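## Task

With C3 held mostly down for the whole melody, sound D#4, then D4, then G4, then E4; only after that may C3 be released. The keyboard spans C3 on the player's left to C5 on the player's right. A key counts as sounded once it is pressed most of the way down, and no signal confirms it. The attempt fails on a wrong key, a repeated sounding of a note, two keys sounding together, or any key sounded after the final note. Anything that is true only because the robot is still holding it at the end is not counted as success.

## Robot and tools

ROBOT. Two six-joint arms, left_arm and right_arm, stand on opposite sides of a table; left_arm's base is on the +y side. Each carries the same five-finger right hand (not mirrored), with six motors: little, ring, middle, index, thumb_bend, thumb_turn.

WORLD FRAME. Origin on the table top halfway between the arm bases, z = 0 at the table, +z up. Reported positions are metres, orientations quaternions (w,x,y,z), velocities m/s and rad/s. Printed positions can be slightly off, more at long reach.

HAND POINT AND ITS AXES. Each arm is steered by a hand point 0.05 m in front of the palm, where index pad and thumb tip meet in a pinch. Its +z runs along the straightened fingers (fingertips 0.06-0.07 m past it), +y points out of the palm, +x runs across the palm toward the little finger. On the little-finger side the hand extends 0.08 m from the point; on the thumb side 0.02 m with the thumb swung in front of the palm, up to 0.09 m otherwise. A wrist bracket on the little-finger side sticks out 0.03 m beyond the point along +y and 0.11 m across; it can strike keys or the other arm.

ROW LAYOUT. Every command row is 28 numbers in [-1, 1], always for both arms: left dx, dy, dz, rx, ry, rz, then left hand little, ring, middle, index, thumb_bend, thumb_turn, force_limit, speed; then the same 14 for the right arm and hand.
- dx..rz are an offset (not a pose) in the hand point's own axes, from the measured pose at the start of the action; 1.0 equals 0.6 m or 180 degrees; rx, ry, rz form one rotation vector. Every row in an action counts from that same start, not from the row before. Each step the commanded pose is clipped to within 100 mm and 16 degrees of the current measured pose, so big offsets take several actions; motion lags commands by roughly 0.17 s.
- The six hand numbers are absolute targets: +1 straight/open, -1 fully curled; thumb_turn +1 beside the palm, -1 across in front of it. A pinch is roughly index -0.22, thumb_bend -0.75, thumb_turn -0.57.
- force_limit maps -1..+1 linearly to about 0..10 N at a fingertip (0..15 N for both thumb motors); it only stops closing motion. speed maps -1..+1 to near zero..full (full travel in 0.6 s).
- There is no 'leave unchanged' value: repeat that hand's last eight numbers, or, if none have been sent yet, its hand_measured six plus hand_force_limit and hand_speed. A motor starts only when its target changes by 0.01 or more.

TOOLS.
- execute_actions(actions): a list of actions; each action is up to 15 rows, one per 1/30 s step; a short table repeats its last row to fill 15 steps (0.5 s). The first action of a call is measured from the pose last reported. An empty list just returns state and images.
- move(target, speed, stop_force, blocking): target is one 28-number row whose arm parts are offsets from the pose in the latest result that shows one. Both hand points travel straight and finish together, taking 0.5 to 10 s; hand numbers are sent at the start. speed is path top speed in m/s, 0.002 to 0.5 (default 0.25), turning capped at twice that in rad/s. stop_force (9 to 40 N, shared by both arms, not before 0.2 s of scene time) ends an arm's path when its wrist sensor feels that much extra push along the direction of travel; the arm then backs to where it was two steps earlier. It is unreliable if the hand point rotates during the move, and should be left out when pulling away from a contact. blocking=false returns after 0.5 s while motion continues; it cannot be combined with stop_force, and further moves or actions are refused until a result shows the move ended.
- wait(seconds): 0 to 10; arms hold their last command; returns early if a running move ends.
- stop(): brakes a running move; needs room to brake.
- zoom_image(camera, region): camera is cam_high, cam_low, cam_left_wrist or cam_right_wrist; region [x0, y0, x1, y1] in pixels of that camera's latest image, origin at top-left, at most 504 by 504.
- show_instructions(): shows the reference pages.
- finished_scene(scene): pass the current scene number to end it; irreversible.

RESULT LINES. State per arm: hand point pose and velocities; 'Hand target' lines (where each arm is now being driven); 'pose unreachable' when the clearance check altered a command. 'move:' reports the ending (done, off_target, moving, held, contact, fault) and limits (paced = pose clipped, held = steps blocked). Joint positions and torques (torques include gravity, drift and noise). Wrist force/torque in the end effector's axes, offsets up to about 4 N, noise up to about 2.4 N, saturating near 50 N; pressing on a surface reads as force pointing back into the arm; 'no reading' is normal at first. hand_measured, hand_stopped_by (moving, target, force, stalled, fault) and hand_load_n (positive when pushed open) list the six motors. MOTOR HOT appears at 70 °C; at 85 °C an OVER-TEMPERATURE FAULT brakes the arm until cool. Images: cam_high, cam_left_wrist, cam_right_wrist, each 672x504, with calibration supplied.

CAUTIONS. Arms are stiff: aiming even slightly below a key's contact can trigger a fault. Contact torque at a joint limit (136 N m big joints, 25.4 N m wrist joints) or 150 N on any part stops that arm for 10 s and skips the rest of the call. Press keys gently and slowly, one at a time, lifting fully between notes so nothing double-sounds; keep C3 held without bumping neighbours. Never let the arms collide or press on each other, and knock nothing off the table.

Each tool is called after ">>>" in YAML: its name, and indented under it one key for each argument.

Reference images:

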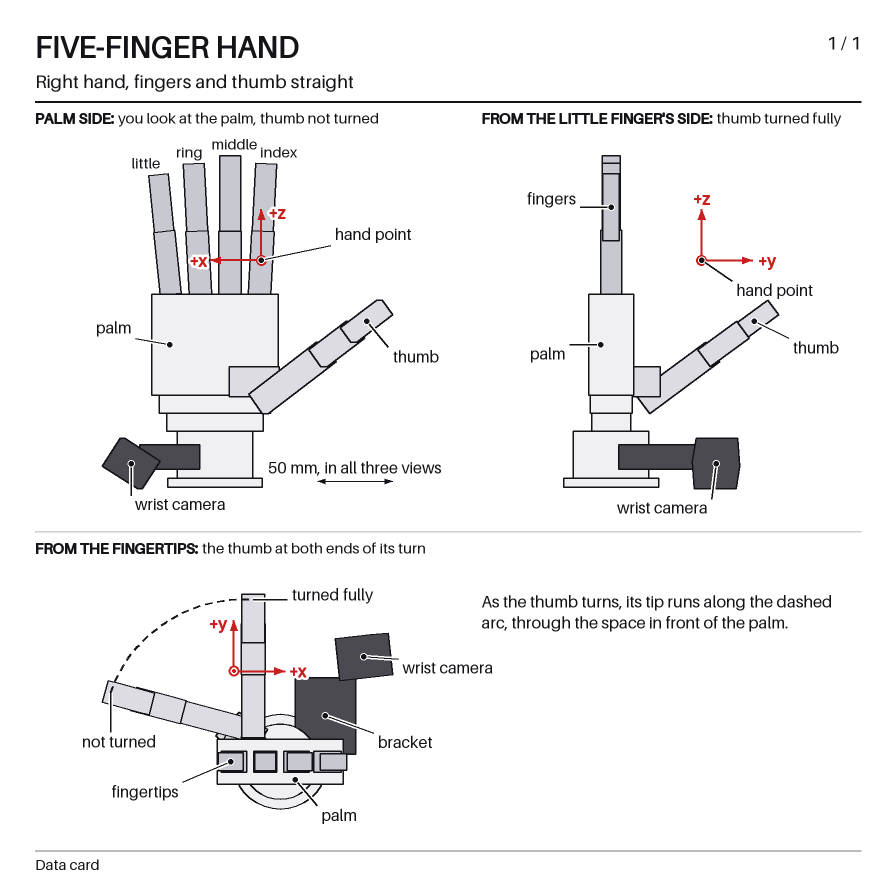

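## Session

>>> execute_actions:
  actions: []

Scene clock: 0.00 s.
left_arm: end_effector_position=(+0.2702, +0.4982, +0.4753) hand_measured=(+1.000, +1.000, +1.000, +1.000, +1.000, +1.000) hand_load_n=(+0.0, +0.0, +0.0, +0.0, +0.0, +0.0) hand_stopped_by=(target, target, target, target, target, target) hand_force_limit=0.00 hand_speed=-0.80 end_effector_quat_wxyz=(+0.007, +0.254, +0.967, +0.007) end_effector_velocity=(+0.000, -0.000, -0.000) end_effector_angular_velocity=(-0.000, +0.000, -0.000) | right_arm: end_effector_position=(+0.0964, -0.3058, +0.4840) hand_measured=(+1.000, +1.000, +1.000, +1.000, +1.000, +1.000) hand_load_n=(+0.0, +0.0, +0.0, +0.0, +0.0, +0.0) hand_stopped_by=(target, target, target, target, target, target) hand_force_limit=0.00 hand_speed=-0.80 end_effector_quat_wxyz=(-0.014, -0.378, +0.926, +0.004) end_effector_velocity=(-0.000, -0.001, +0.001) end_effector_angular_velocity=(+0.001, -0.003, -0.002)
Joint positions: left_arm=[ 0.566 -1.711  1.343  1.935  1.551 -1.897] | right_arm=[-1.195 -1.695  1.312  1.981  1.56  -1.878]
Joint velocities: left_arm=[-0.     0.     0.    -0.001  0.001  0.   ] | right_arm=[-0.001 -0.003  0.    -0.     0.     0.   ]
Joint torques (N m, as the arm reports them, + toward a larger angle): no reading
Motor temperatures (°C, as the motors report them): left_arm=[24 26 24 29 34 34] | right_arm=[27 25 28 34 37 32]
Wrist force (N, on the end effector, along its own x y z axes, offset not removed): no reading
Wrist torque (N m, same axes, about the end effector's origin, offset not removed): no reading
Hand target (left_arm): +0.270, +0.498, +0.475; +0.007, +0.254, +0.967, +0.007
Hand target (right_arm): +0.096, -0.306, +0.484; -0.014, -0.378, +0.926, +0.004

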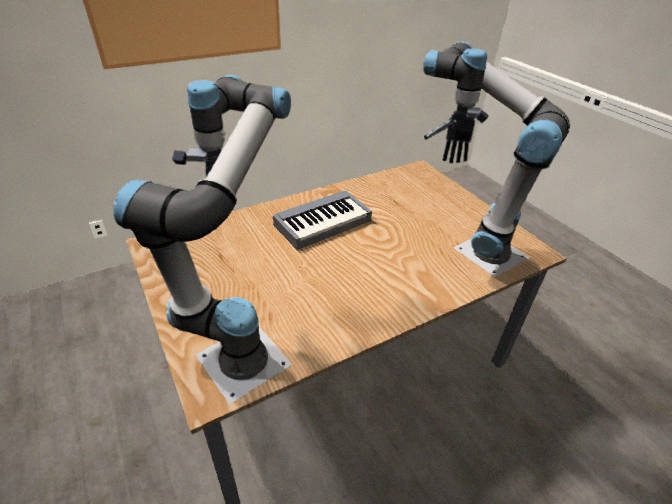

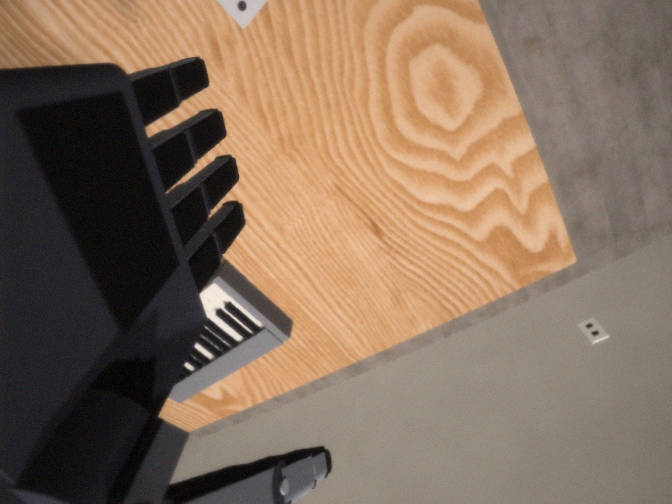

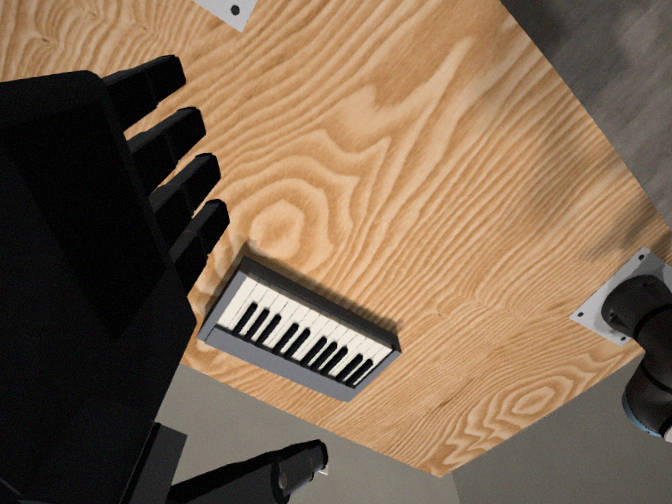

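>>> zoom_image:
  camera: "cam_high"
  region: [260, 175, 390, 265]

>>> zoom_image:
  camera: "cam_right_wrist"
  region: [180, 230, 420, 410]

Region (260, 175, 390, 265) of cam_high's 672x504 image, scaled by 3.877, with more detail than that image has; it fills the top 349 rows of this view, and the rest is white.

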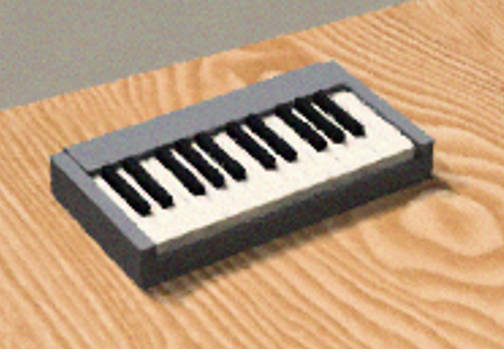

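Region (180, 230, 420, 410) of cam_right_wrist's 672x504 image, scaled by 2.100, with more detail than that image has; it fills the top 378 rows of this view, and the rest is white.

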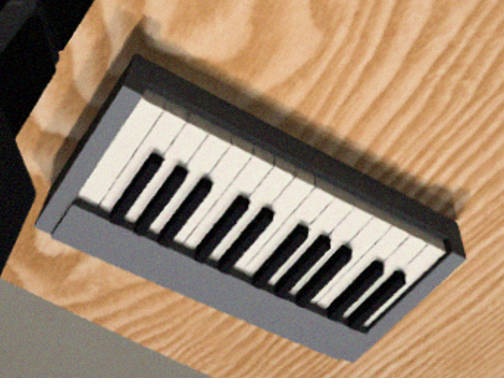

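>>> zoom_image:
  camera: "cam_left_wrist"
  region: [160, 250, 310, 410]

>>> zoom_image:
  camera: "cam_right_wrist"
  region: [290, 290, 410, 410]

>>> zoom_image:
  camera: "cam_right_wrist"
  region: [190, 245, 320, 375]

Region (160, 250, 310, 410) of cam_left_wrist's 672x504 image, scaled by 3.150, with more detail than that image has; it fills the left 472 columns of this view, and the rest is white.

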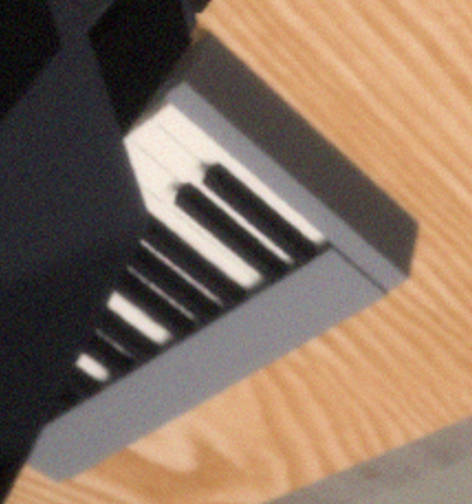

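Region (290, 290, 410, 410) of cam_right_wrist's 672x504 image, scaled by 4.200, with more detail than that image has.

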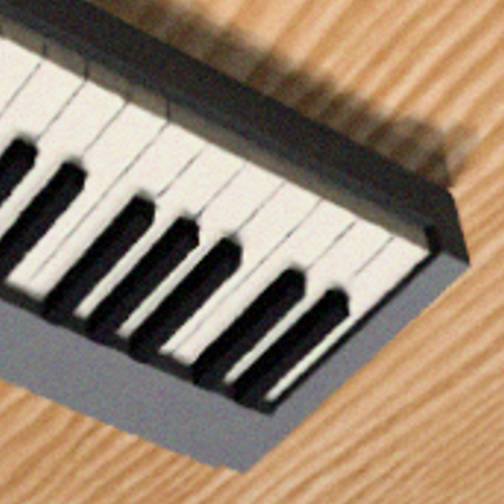

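Region (190, 245, 320, 375) of cam_right_wrist's 672x504 image, scaled by 3.877, with more detail than that image has.

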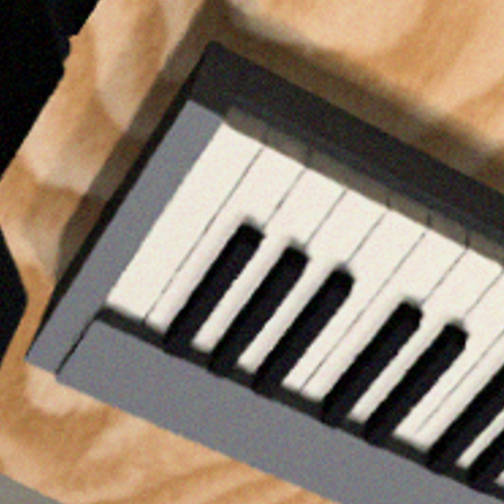

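>>> move:
  target: [-0.3875,-0.4163,0.5692,0,0.0077,-0.686,1,-1,-1,-1,1,1,0,0.5,-0.616,-0.122,0.661,0.294,-0.137,-0.253,1,1,1,1,1,1,0,0.5]
  speed: 0.45

Scene clock: 8.97 s.
left_arm: end_effector_position=(+0.3553, +0.1698, +0.1318) hand_measured=(+1.000, -1.000, -1.000, -1.000, +1.000, +1.000) hand_load_n=(+0.0, +0.0, +0.0, +0.0, +0.0, +0.0) hand_stopped_by=(target, target, target, target, target, target) hand_force_limit=0.00 hand_speed=0.50 end_effector_quat_wxyz=(-0.000, +0.732, -0.682, +0.001) end_effector_velocity=(-0.000, -0.001, +0.000) end_effector_angular_velocity=(+0.001, +0.000, +0.006) | right_arm: end_effector_position=(+0.3995, -0.0999, +0.0777) hand_measured=(+1.000, +1.000, +1.000, +1.000, +1.000, +1.000) hand_load_n=(+0.0, +0.0, +0.0, +0.0, +0.0, +0.0) hand_stopped_by=(target, target, target, target, target, target) hand_force_limit=0.00 hand_speed=0.50 end_effector_quat_wxyz=(+0.339, -0.650, +0.604, -0.313) end_effector_velocity=(+0.001, +0.000, -0.001) end_effector_angular_velocity=(+0.000, -0.004, +0.003)
Joint positions: left_arm=[ 0.469 -0.825  1.064  1.331  1.57  -4.148] | right_arm=[-0.855 -1.062  1.569  0.248  2.15  -2.663]
Joint velocities: left_arm=[-0.     0.001 -0.002  0.002 -0.    -0.006] | right_arm=[-0.002  0.001  0.002 -0.01  -0.002 -0.006]
Joint torques (N m, as the arm reports them, + toward a larger angle): left_arm=[ -8.11 -38.22 -24.3    5.59  -2.7   -2.62] | right_arm=[ -7.55 -28.84  -4.49  -2.1   -1.74  -2.13]
Motor temperatures (°C, as the motors report them): left_arm=[24 26 24 29 34 34] | right_arm=[27 25 28 34 37 32]
Wrist force (N, on the end effector, along its own x y z axes, offset not removed): left_arm=[0.8 0.2 2.2] | right_arm=[-1.7 4.1 -1.0]
Wrist torque (N m, same axes, about the end effector's origin, offset not removed): left_arm=[-0.33 -0.26 -0.03] | right_arm=[0.63 0.29 0.02]
Hand target (left_arm): +0.355, +0.170, +0.132; -0.000, +0.732, -0.681, +0.001
Hand target (right_arm): +0.400, -0.100, +0.078; -0.339, +0.650, -0.604, +0.313
Off the commanded pose (left_arm): 0.001 m, 0 deg.
Off the commanded pose (right_arm): 0.000 m, 0 deg.
move: done
camera_calibration (this result's frames):
cam_left_wrist: T_world_to_cam=[[-0.99927, 0.00737023, -0.0374945, 0.362383], [-0.0129161, 0.858322, 0.512949, -0.207963], [0.0359629, 0.513058, -0.8576, 0.148326], [0, 0, 0, 1]] pos_world=[0.354098, 0.099728, 0.247466]
cam_right_wrist: T_world_to_cam=[[-0.585178, 0.0556167, -0.808995, 0.294853], [-0.441003, 0.815385, 0.375051, 0.233847], [0.680502, 0.576241, -0.452619, -0.0453904], [0, 0, 0, 1]] pos_world=[0.306557, -0.180918, 0.130285]

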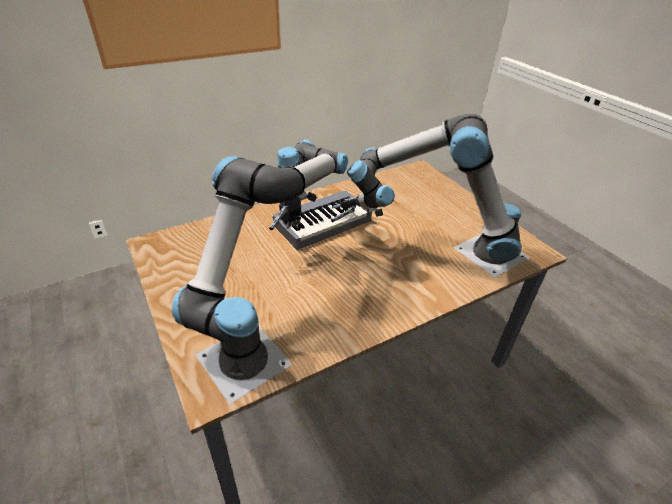

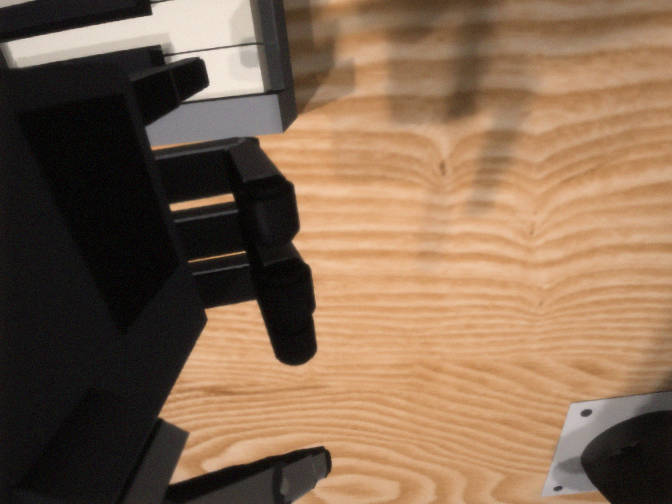

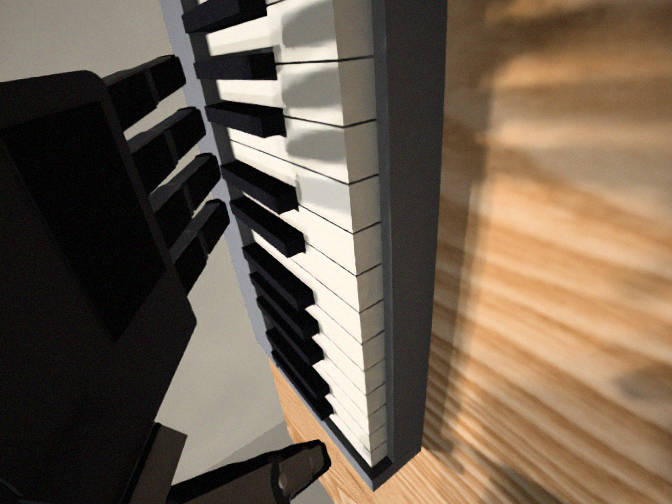

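>>> zoom_image:
  camera: "cam_left_wrist"
  region: [110, 0, 310, 150]

>>> zoom_image:
  camera: "cam_right_wrist"
  region: [150, 20, 400, 270]

>>> zoom_image:
  camera: "cam_high"
  region: [260, 130, 410, 260]

Region (110, 0, 310, 150) of cam_left_wrist's 672x504 image, scaled by 2.520, with more detail than that image has; it fills the top 378 rows of this view, and the rest is white.

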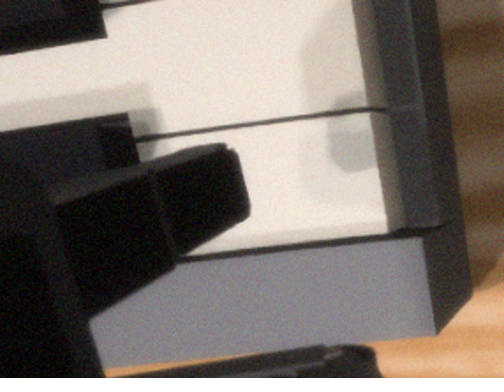

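Region (150, 20, 400, 270) of cam_right_wrist's 672x504 image, scaled by 2.016, with more detail than that image has.

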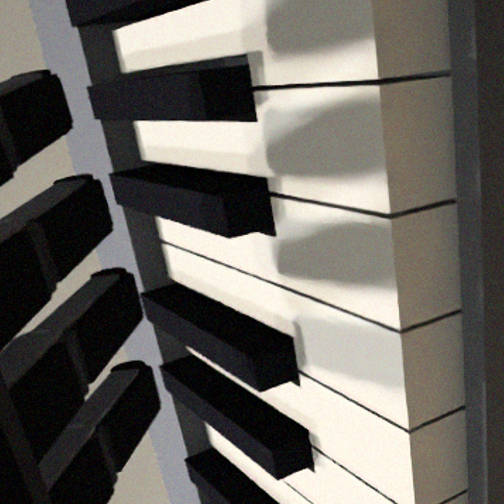

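Region (260, 130, 410, 260) of cam_high's 672x504 image, scaled by 3.360, with more detail than that image has; it fills the top 437 rows of this view, and the rest is white.

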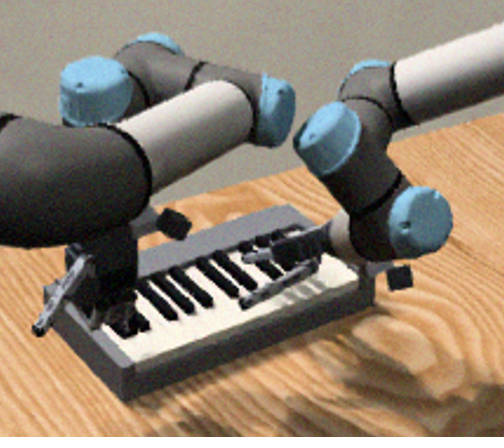

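>>> move:
  target: [-0.0025,0,0.038,0,0,0,1,-1,-1,-1,1,1,0,0.5,0,0.0013,0.0417,0,0,0,1,1,1,1,1,1,0,0.5]
  speed: 0.1

Scene clock: 11.03 s.
left_arm: end_effector_position=(+0.3553, +0.1699, +0.1270) hand_measured=(+1.000, -1.000, -1.000, -1.000, +1.000, +1.000) hand_load_n=(+0.0, +0.0, +0.0, +0.0, +0.0, +0.0) hand_stopped_by=(target, target, target, target, target, target) hand_force_limit=0.00 hand_speed=0.50 end_effector_quat_wxyz=(-0.000, +0.732, -0.681, +0.001) end_effector_velocity=(-0.000, +0.000, -0.001) end_effector_angular_velocity=(+0.000, +0.000, +0.000) | right_arm: end_effector_position=(+0.4002, -0.0999, +0.0769) hand_measured=(+1.000, +1.000, +1.000, +1.000, +1.000, +1.000) hand_load_n=(+0.0, +0.0, +0.0, +0.0, +0.0, +0.0) hand_stopped_by=(target, target, target, target, target, target) hand_force_limit=0.00 hand_speed=0.50 end_effector_quat_wxyz=(+0.339, -0.650, +0.604, -0.313) end_effector_velocity=(+0.001, -0.001, -0.000) end_effector_angular_velocity=(+0.000, +0.000, -0.001)
Joint positions: left_arm=[ 0.469 -0.823  1.072  1.321  1.57  -4.149] | right_arm=[-0.856 -1.06   1.569  0.246  2.149 -2.664]
Joint velocities: left_arm=[ 0.     0.     0.002 -0.002 -0.    -0.   ] | right_arm=[-0.001  0.    -0.    -0.    -0.     0.   ]
Joint torques (N m, as the arm reports them, + toward a larger angle): left_arm=[  9.71 -35.22 -11.79   0.29  -2.35   1.63] | right_arm=[  3.01 -41.28 -17.35   1.16  -0.88  -1.21]
Motor temperatures (°C, as the motors report them): left_arm=[24 26 24 29 34 34] | right_arm=[27 25 28 34 37 32]
Wrist force (N, on the end effector, along its own x y z axes, offset not removed): left_arm=[0.2 -0.5 1.0] | right_arm=[0.8 2.3 0.3]
Wrist torque (N m, same axes, about the end effector's origin, offset not removed): left_arm=[-0.38 -0.28 -0.08] | right_arm=[0.18 -0.18 0.11]
Hand target (left_arm): +0.355, +0.170, +0.127; -0.000, +0.732, -0.681, +0.001
Hand target (right_arm): +0.400, -0.100, +0.077; -0.339, +0.650, -0.604, +0.313
Off the commanded pose (left_arm): 0.018 m, 0 deg.
Off the commanded pose (right_arm): 0.024 m, 0 deg.
move: held (left_arm, right_arm); limits=held; held on 17 of 21 steps (right_arm, left_arm), including the last (right_arm, left_arm)
pose unreachable (left arm): on one or more control steps of this call, first in action 0 (counted from 0), this arm could not follow its commanded pose, so it was not sent that pose on those steps. On the call's last step it was still not sent that pose. It may still have moved: this result reports where it is.
cause: the commanded pose would bring a part of the arm too close to another arm (a part of this arm just beyond joint 3 (elbow) and a part of the other arm just beyond its joint 4 (wrist 1)).
pose unreachable (right arm): on one or more control steps of this call, first in action 0 (counted from 0), this arm could not follow its commanded pose, so it was not sent that pose on those steps. On the call's last step it was still not sent that pose. It may still have moved: this result reports where it is.
cause: the commanded pose would bring a part of the arm too close to another arm (a part of this arm just beyond joint 4 (wrist 1) and a part of the other arm just beyond its joint 3 (elbow)).
camera_calibration (this result's frames):
cam_left_wrist: T_world_to_cam=[[-0.999273, 0.00676153, -0.037521, 0.362224], [-0.0134538, 0.858297, 0.512977, -0.20539], [0.0356726, 0.513109, -0.857582, 0.144269], [0, 0, 0, 1]] pos_world=[0.354051, 0.099811, 0.242674]
cam_right_wrist: T_world_to_cam=[[-0.585144, 0.0552169, -0.809047, 0.294523], [-0.441328, 0.815308, 0.374835, 0.234593], [0.68032, 0.576388, -0.452704, -0.0461132], [0, 0, 0, 1]] pos_world=[0.307243, -0.180949, 0.129474]

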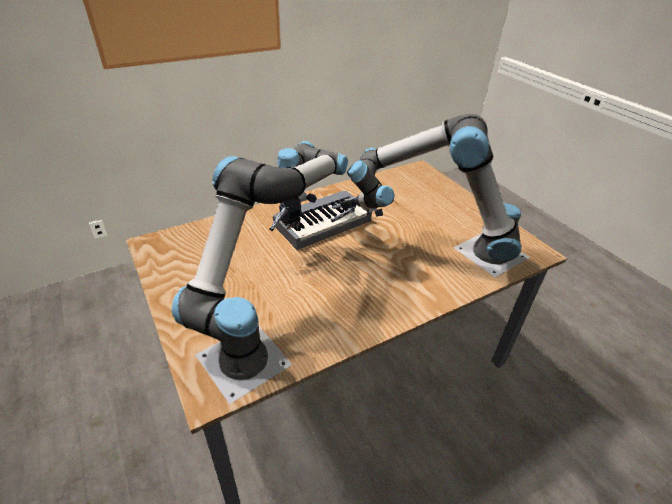

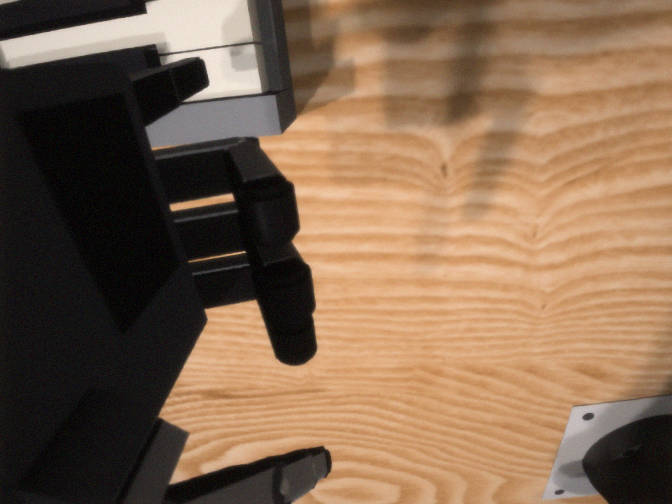

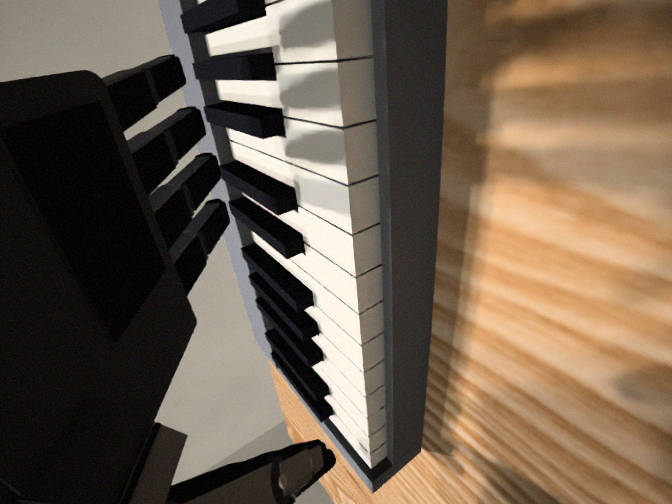

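>>> move:
  target: [-0.0123,-0.0115,0.0317,-0.0393,0.0393,0,1,-1,-1,-1,1,1,0,0.5,0,0.001,0.040,0,0,0,1,1,1,1,1,1,0,0.5]
  speed: 0.15

Scene clock: 13.50 s.
left_arm: end_effector_position=(+0.3615, +0.1777, +0.1080) hand_measured=(+1.000, -1.000, -1.000, -1.000, +1.000, +1.000) hand_load_n=(+0.0, +0.0, +0.0, +0.0, +0.0, +0.0) hand_stopped_by=(target, target, target, target, target, target) hand_force_limit=0.00 hand_speed=0.50 end_effector_quat_wxyz=(+0.086, +0.729, -0.679, +0.004) end_effector_velocity=(+0.000, +0.001, -0.000) end_effector_angular_velocity=(-0.007, +0.010, -0.000) | right_arm: end_effector_position=(+0.4194, -0.0984, +0.0626) hand_measured=(+1.000, +1.000, +1.000, +1.000, +1.000, +1.000) hand_load_n=(+0.0, +0.0, +0.0, +0.0, +0.0, +0.0) hand_stopped_by=(target, target, target, target, target, target) hand_force_limit=0.00 hand_speed=0.50 end_effector_quat_wxyz=(+0.339, -0.650, +0.604, -0.313) end_effector_velocity=(-0.001, +0.001, -0.000) end_effector_angular_velocity=(-0.001, +0.000, +0.002)
Joint positions: left_arm=[ 0.56  -0.799  1.093  1.253  1.742 -4.06 ] | right_arm=[-0.882 -1.023  1.549  0.218  2.13  -2.685]
Joint velocities: left_arm=[ 0.006  0.002 -0.    -0.     0.012  0.006] | right_arm=[ 0.002  0.    -0.     0.    -0.    -0.001]
Joint torques (N m, as the arm reports them, + toward a larger angle): left_arm=[ 10.62 -36.88 -12.62   0.29   3.05   2.48] | right_arm=[ -7.99 -30.84 -27.93  -2.02  -1.71  -2.03]
Motor temperatures (°C, as the motors report them): left_arm=[24 26 24 29 34 34] | right_arm=[27 25 28 34 37 32]
Wrist force (N, on the end effector, along its own x y z axes, offset not removed): left_arm=[2.6 -0.6 -0.8] | right_arm=[2.0 1.9 1.9]
Wrist torque (N m, same axes, about the end effector's origin, offset not removed): left_arm=[-0.26 -0.47 0.09] | right_arm=[0.19 -0.33 0.09]
Hand target (left_arm): +0.362, +0.178, +0.108; +0.087, +0.729, -0.679, +0.004
Hand target (right_arm): +0.419, -0.098, +0.063; -0.339, +0.650, -0.604, +0.313
Off the commanded pose (left_arm): 0.000 m, 0 deg.
Off the commanded pose (right_arm): 0.000 m, 0 deg.
move: done; limits=held; held on 8 of 43 steps (right_arm)
pose unreachable (right arm): on one or more control steps of this call, first in action 0 (counted from 0), this arm could not follow its commanded pose, so it was not sent that pose on those steps. It may still have moved: this result reports where it is.
cause: the commanded pose would bring a part of the arm too close to another arm (a part of this arm just beyond joint 4 (wrist 1) and a part of the other arm just beyond its joint 3 (elbow)).
camera_calibration (this result's frames):
cam_left_wrist: T_world_to_cam=[[-0.997127, 0.0093739, 0.0751689, 0.354324], [0.0384015, 0.917906, 0.394935, -0.218874], [-0.0652959, 0.396687, -0.915629, 0.187232], [0, 0, 0, 1]] pos_world=[0.373936, 0.123312, 0.231242]
cam_right_wrist: T_world_to_cam=[[-0.585106, 0.0551983, -0.809076, 0.294158], [-0.44135, 0.815313, 0.374799, 0.24726], [0.680339, 0.576383, -0.452683, -0.0664986], [0, 0, 0, 1]] pos_world=[0.326483, -0.179502, 0.115221]

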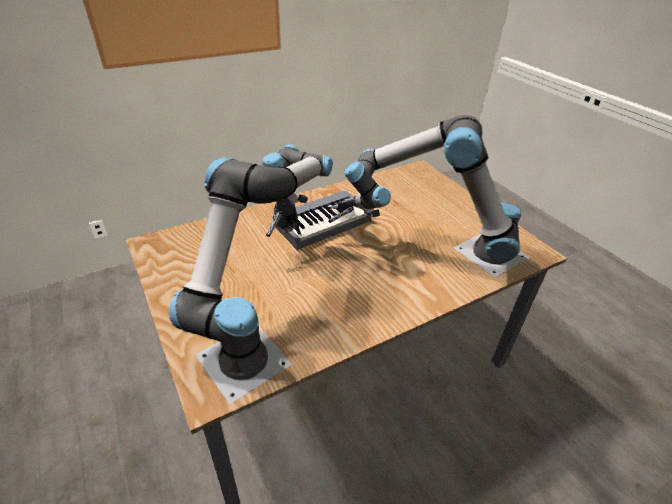

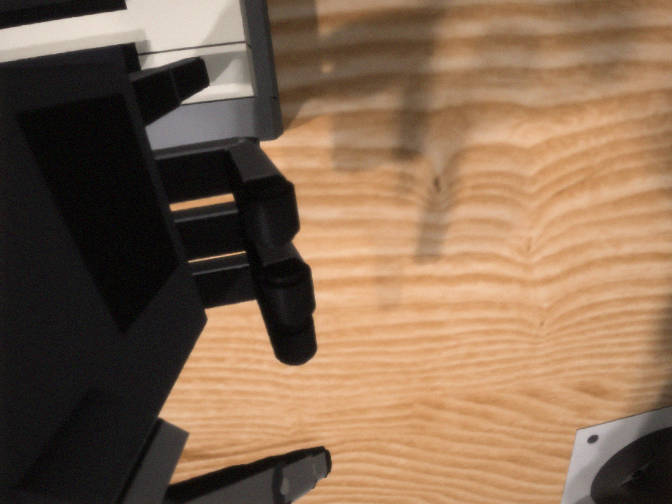

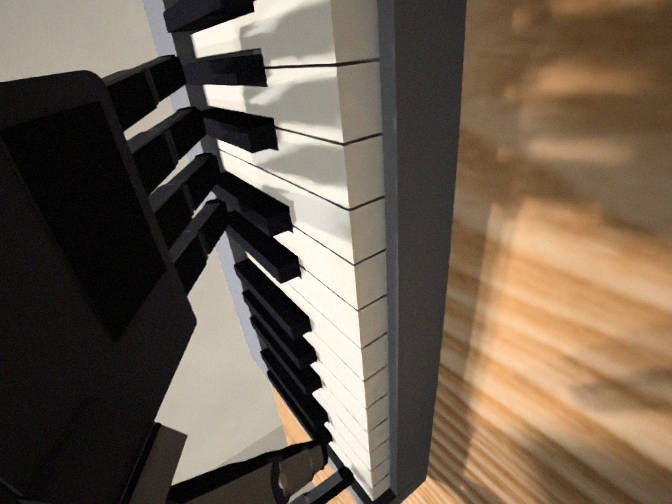

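>>> zoom_image:
  camera: "cam_left_wrist"
  region: [110, 0, 310, 150]

>>> zoom_image:
  camera: "cam_right_wrist"
  region: [290, 400, 430, 504]

>>> zoom_image:
  camera: "cam_right_wrist"
  region: [170, 130, 330, 290]

Region (110, 0, 310, 150) of cam_left_wrist's 672x504 image, scaled by 2.520, with more detail than that image has; it fills the top 378 rows of this view, and the rest is white.

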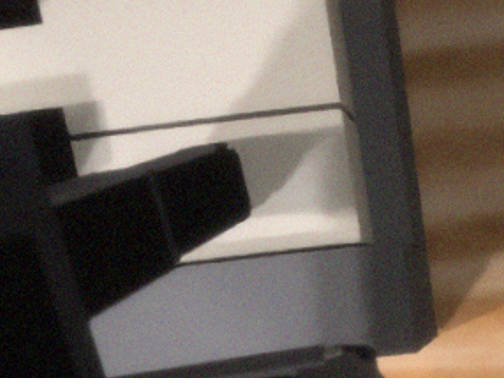

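Region (290, 400, 430, 504) of cam_right_wrist's 672x504 image, scaled by 3.600, with more detail than that image has; it fills the top 374 rows of this view, and the rest is white.

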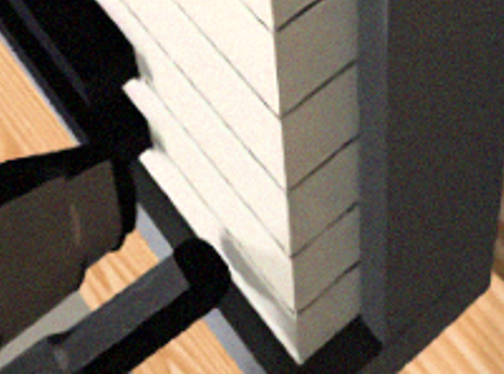

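Region (170, 130, 330, 290) of cam_right_wrist's 672x504 image, scaled by 3.150, with more detail than that image has.

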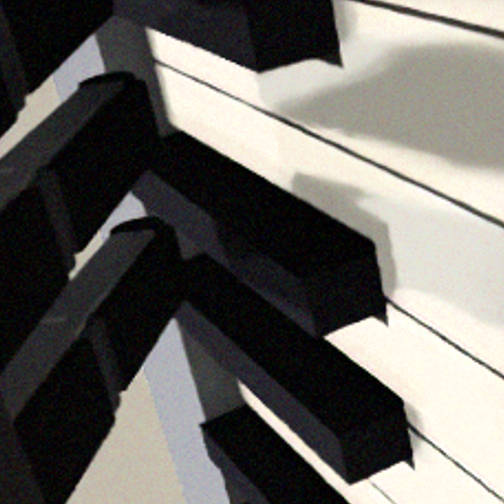

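>>> move:
  target: [-0.0037,-0.0037,0.0296,0,0,0,1,-1,-1,-1,1,1,0,0.5,0,0,0,0,0,0,1,1,1,1,1,1,0,0.5]
  speed: 0.012
  stop_force: 9

Scene clock: 18.53 s.
left_arm: end_effector_position=(+0.3615, +0.1777, +0.0971) hand_measured=(+1.000, -1.000, -1.000, -1.000, +1.000, +1.000) hand_load_n=(-2.0, +0.0, +0.0, +0.0, +0.0, +0.0) hand_stopped_by=(target, target, target, target, target, target) hand_force_limit=0.00 hand_speed=0.50 end_effector_quat_wxyz=(+0.087, +0.729, -0.679, +0.004) end_effector_velocity=(-0.000, +0.001, +0.004) end_effector_angular_velocity=(+0.003, +0.002, +0.000) | right_arm: end_effector_position=(+0.4195, -0.0984, +0.0626) hand_measured=(+1.000, +1.000, +1.000, +1.000, +1.000, +1.000) hand_load_n=(+0.0, +0.0, +0.0, +0.0, +0.0, +0.0) hand_stopped_by=(target, target, target, target, target, target) hand_force_limit=0.00 hand_speed=0.50 end_effector_quat_wxyz=(+0.339, -0.650, +0.604, -0.313) end_effector_velocity=(+0.001, -0.000, +0.001) end_effector_angular_velocity=(-0.001, -0.001, -0.000)
Joint positions: left_arm=[ 0.56  -0.79   1.107  1.231  1.743 -4.06 ] | right_arm=[-0.882 -1.023  1.548  0.218  2.13  -2.685]
Joint velocities: left_arm=[ 0.    -0.002 -0.006  0.012  0.    -0.   ] | right_arm=[-0.001 -0.001 -0.    -0.     0.    -0.002]
Joint torques (N m, as the arm reports them, + toward a larger angle): left_arm=[ -8.47 -44.15 -19.79   4.07  -2.86  -2.17] | right_arm=[ -0.86 -39.4  -20.29  -0.64  -1.    -1.15]
Motor temperatures (°C, as the motors report them): left_arm=[24 26 24 29 34 34] | right_arm=[27 25 28 34 37 32]
Wrist force (N, on the end effector, along its own x y z axes, offset not removed): left_arm=[2.1 3.2 -18.0] | right_arm=[-0.1 2.3 -1.0]
Wrist torque (N m, same axes, about the end effector's origin, offset not removed): left_arm=[0.89 0.94 0.12] | right_arm=[0.43 0.09 0.02]
Hand target (left_arm): +0.362, +0.178, +0.098; +0.087, +0.729, -0.679, +0.004
Hand target (right_arm): +0.419, -0.098, +0.063; -0.339, +0.650, -0.604, +0.313
Off the commanded pose (left_arm): 0.007 m, 0 deg.
Off the commanded pose (right_arm): 0.000 m, 0 deg.
move: contact (left_arm)
camera_calibration (this result's frames):
cam_left_wrist: T_world_to_cam=[[-0.997088, 0.00939625, 0.0756734, 0.355052], [0.0386129, 0.91796, 0.39479, -0.214705], [-0.0657555, 0.396562, -0.91565, 0.17744], [0, 0, 0, 1]] pos_world=[0.373977, 0.123389, 0.220368]
cam_right_wrist: T_world_to_cam=[[-0.585111, 0.0551947, -0.809073, 0.294156], [-0.441348, 0.815315, 0.374798, 0.247277], [0.680336, 0.576381, -0.452689, -0.0665287], [0, 0, 0, 1]] pos_world=[0.326511, -0.179499, 0.115198]

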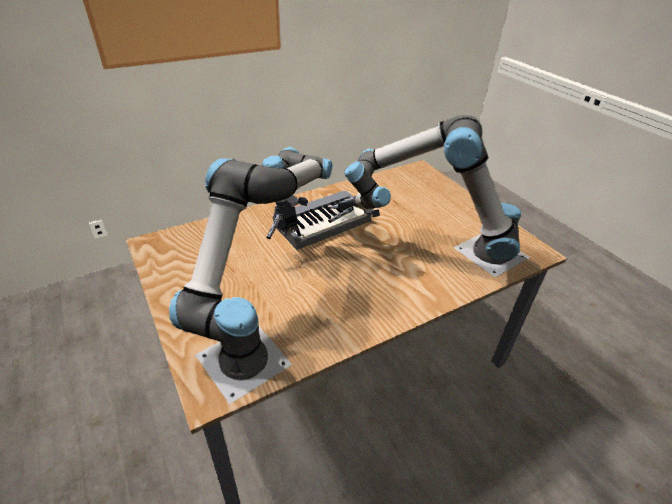

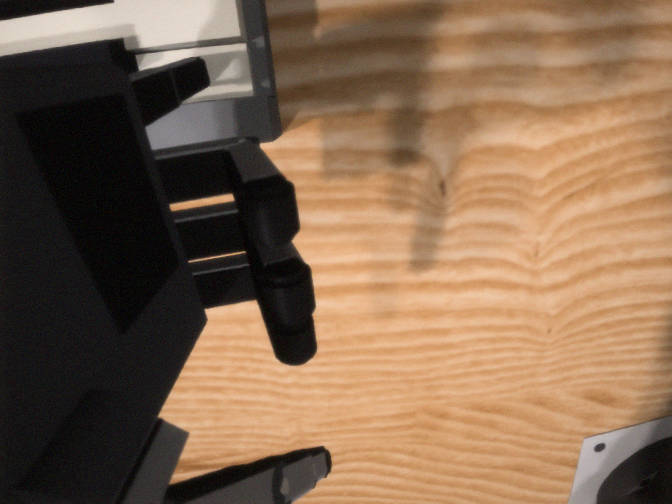

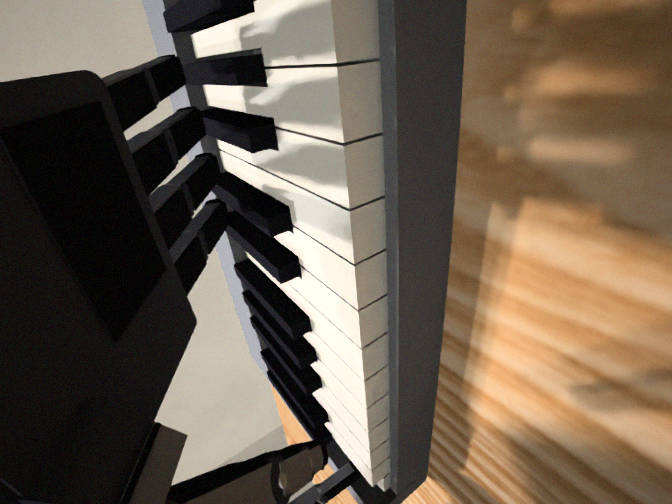

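>>> execute_actions:
  actions: []

>>> zoom_image:
  camera: "cam_right_wrist"
  region: [290, 400, 430, 504]

Scene clock: 18.60 s.
left_arm: end_effector_position=(+0.3615, +0.1777, +0.0974) hand_measured=(+1.000, -1.000, -1.000, -1.000, +1.000, +1.000) hand_load_n=(-1.5, +0.0, +0.0, +0.0, +0.0, +0.0) hand_stopped_by=(target, target, target, target, target, target) hand_force_limit=0.00 hand_speed=0.50 end_effector_quat_wxyz=(+0.087, +0.729, -0.679, +0.004) end_effector_velocity=(+0.000, -0.000, +0.002) end_effector_angular_velocity=(-0.000, -0.001, -0.001) | right_arm: end_effector_position=(+0.4195, -0.0984, +0.0626) hand_measured=(+1.000, +1.000, +1.000, +1.000, +1.000, +1.000) hand_load_n=(+0.0, +0.0, +0.0, +0.0, +0.0, +0.0) hand_stopped_by=(target, target, target, target, target, target) hand_force_limit=0.00 hand_speed=0.50 end_effector_quat_wxyz=(+0.339, -0.650, +0.604, -0.313) end_effector_velocity=(+0.000, -0.000, -0.001) end_effector_angular_velocity=(+0.000, +0.001, -0.001)
Joint positions: left_arm=[ 0.56  -0.79   1.106  1.231  1.743 -4.06 ] | right_arm=[-0.882 -1.023  1.548  0.218  2.13  -2.685]
Joint velocities: left_arm=[-0.001 -0.001 -0.003  0.003 -0.     0.   ] | right_arm=[-0.     0.002 -0.    -0.     0.     0.002]
Joint torques (N m, as the arm reports them, + toward a larger angle): left_arm=[ -7.03 -47.14 -21.07   4.12  -2.15  -2.16] | right_arm=[ -0.43 -40.97 -18.93  -0.3   -0.77  -0.97]
Motor temperatures (°C, as the motors report them): left_arm=[24 26 24 29 34 34] | right_arm=[27 25 28 34 37 32]
Wrist force (N, on the end effector, along its own x y z axes, offset not removed): left_arm=[0.3 3.6 -14.6] | right_arm=[-0.7 2.3 -0.1]
Wrist torque (N m, same axes, about the end effector's origin, offset not removed): left_arm=[0.80 0.78 0.03] | right_arm=[0.35 0.03 -0.03]
Hand target (left_arm): +0.362, +0.178, +0.098; +0.087, +0.729, -0.679, +0.004
Hand target (right_arm): +0.419, -0.098, +0.063; -0.339, +0.650, -0.604, +0.313
Off the commanded pose (left_arm): 0.007 m, 0 deg.
Off the commanded pose (right_arm): 0.000 m, 0 deg.
camera_calibration (this result's frames):
cam_left_wrist: T_world_to_cam=[[-0.997087, 0.00939415, 0.0756973, 0.355032], [0.0386222, 0.917949, 0.394813, -0.214798], [-0.0657773, 0.396587, -0.915638, 0.177648], [0, 0, 0, 1]] pos_world=[0.373979, 0.123386, 0.220592]
cam_right_wrist: T_world_to_cam=[[-0.585111, 0.0551946, -0.809073, 0.294156], [-0.441348, 0.815315, 0.374798, 0.247277], [0.680336, 0.576381, -0.452689, -0.0665287], [0, 0, 0, 1]] pos_world=[0.326511, -0.179499, 0.115198]

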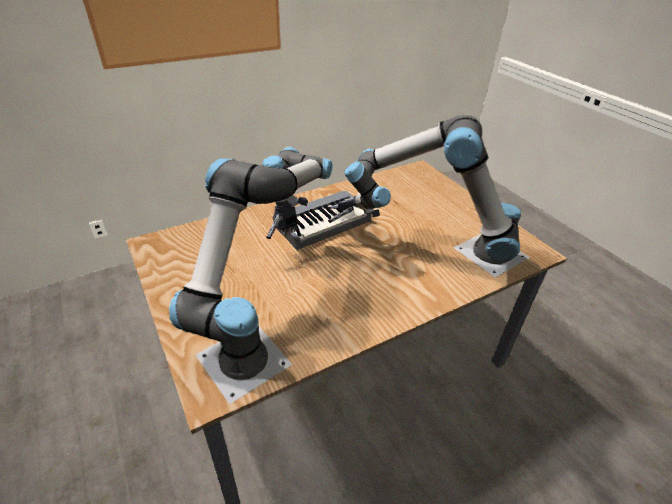

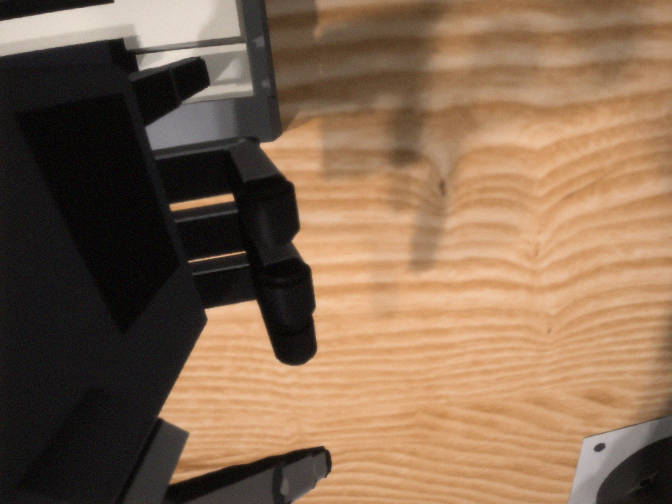

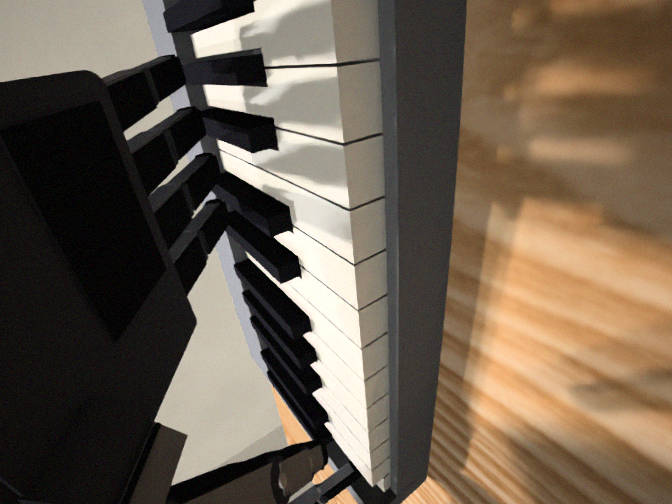

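Region (290, 400, 430, 504) of cam_right_wrist's 672x504 image, scaled by 3.600, with more detail than that image has; it fills the top 374 rows of this view, and the rest is white.

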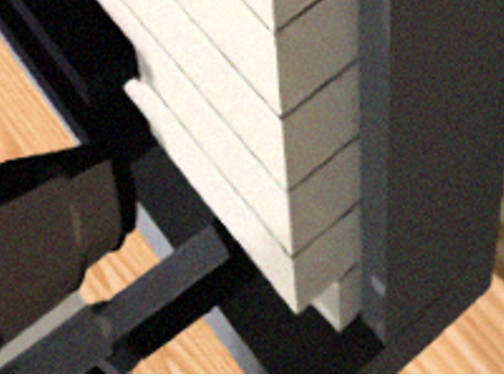

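>>> execute_actions:
  actions:
    - [[0.0001,0.0001,-0.0008,0,0,0,1,-1,-1,-1,1,1,0,0.5,0,0,0,0,0,0,1,1,1,0.75,1,1,-0.3,-0.6]]

>>> zoom_image:
  camera: "cam_right_wrist"
  region: [170, 130, 330, 290]

Scene clock: 19.27 s.
left_arm: end_effector_position=(+0.3615, +0.1777, +0.0978) hand_measured=(+1.000, -1.000, -1.000, -1.000, +1.000, +1.000) hand_load_n=(-1.5, +0.0, +0.0, +0.0, +0.0, +0.0) hand_stopped_by=(target, target, target, target, target, target) hand_force_limit=0.00 hand_speed=0.50 end_effector_quat_wxyz=(+0.087, +0.729, -0.679, +0.004) end_effector_velocity=(+0.000, +0.001, +0.000) end_effector_angular_velocity=(+0.002, +0.003, +0.002) | right_arm: end_effector_position=(+0.4195, -0.0984, +0.0626) hand_measured=(+1.000, +1.000, +1.000, +0.760, +1.000, +1.000) hand_load_n=(+0.0, +0.0, +0.0, +8.0, +0.0, +0.0) hand_stopped_by=(target, target, target, force, target, target) hand_force_limit=-0.30 hand_speed=-0.60 end_effector_quat_wxyz=(+0.339, -0.650, +0.604, -0.313) end_effector_velocity=(-0.000, -0.000, -0.002) end_effector_angular_velocity=(-0.002, +0.002, +0.000)
Joint positions: left_arm=[ 0.56  -0.791  1.106  1.232  1.743 -4.06 ] | right_arm=[-0.882 -1.023  1.548  0.218  2.13  -2.685]
Joint velocities: left_arm=[ 0.002  0.     0.     0.002  0.001 -0.   ] | right_arm=[ 0.     0.003  0.    -0.     0.    -0.   ]
Joint torques (N m, as the arm reports them, + toward a larger angle): left_arm=[ -4.26 -50.21 -24.22   4.48   0.67  -1.62] | right_arm=[  0.36 -41.09 -16.95   0.44  -0.32  -0.78]
Motor temperatures (°C, as the motors report them): left_arm=[24 26 24 29 34 34] | right_arm=[27 25 28 34 37 32]
Wrist force (N, on the end effector, along its own x y z axes, offset not removed): left_arm=[0.5 -0.2 -11.5] | right_arm=[1.3 -4.7 -2.7]
Wrist torque (N m, same axes, about the end effector's origin, offset not removed): left_arm=[0.09 0.58 0.01] | right_arm=[1.09 -0.18 0.26]
Hand target (left_arm): +0.362, +0.178, +0.098; +0.087, +0.729, -0.679, +0.004
Hand target (right_arm): +0.419, -0.098, +0.063; -0.339, +0.650, -0.604, +0.313
Off the commanded pose (left_arm): 0.000 m, 0 deg.
Off the commanded pose (right_arm): 0.000 m, 0 deg.
camera_calibration (this result's frames):
cam_left_wrist: T_world_to_cam=[[-0.997086, 0.00939292, 0.0757099, 0.354994], [0.038627, 0.917944, 0.394826, -0.214989], [-0.0657889, 0.3966, -0.915631, 0.178083], [0, 0, 0, 1]] pos_world=[0.373979, 0.123386, 0.221065]
cam_right_wrist: T_world_to_cam=[[-0.585111, 0.055195, -0.809073, 0.294156], [-0.441348, 0.815315, 0.374798, 0.247277], [0.680336, 0.576381, -0.452689, -0.0665289], [0, 0, 0, 1]] pos_world=[0.326511, -0.179499, 0.115198]

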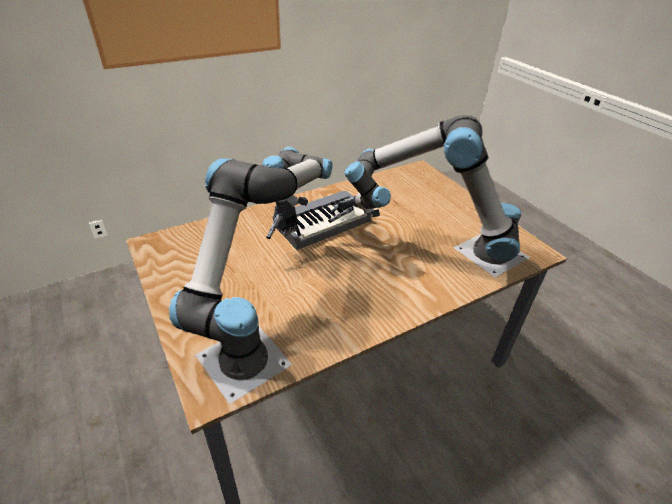

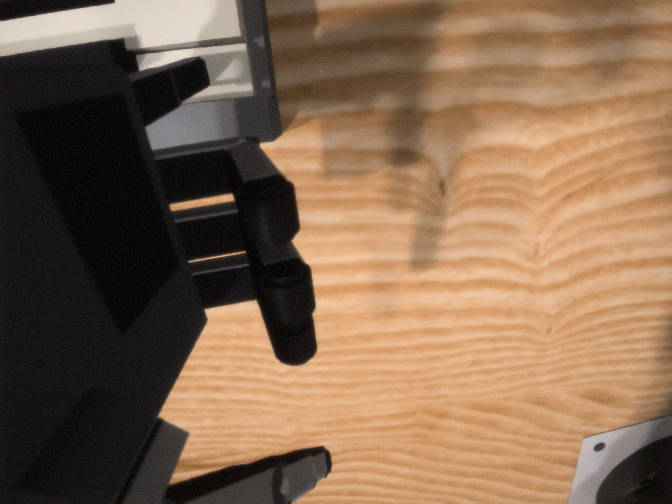

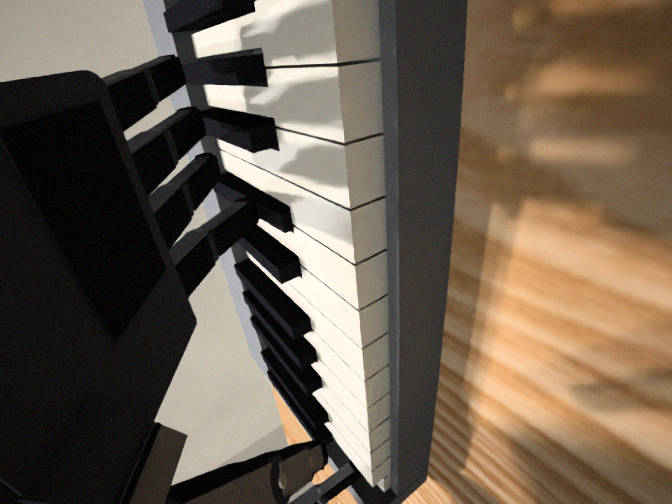

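Region (170, 130, 330, 290) of cam_right_wrist's 672x504 image, scaled by 3.150, with more detail than that image has.

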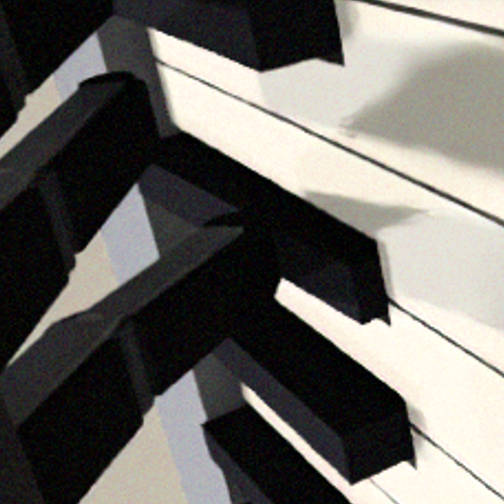

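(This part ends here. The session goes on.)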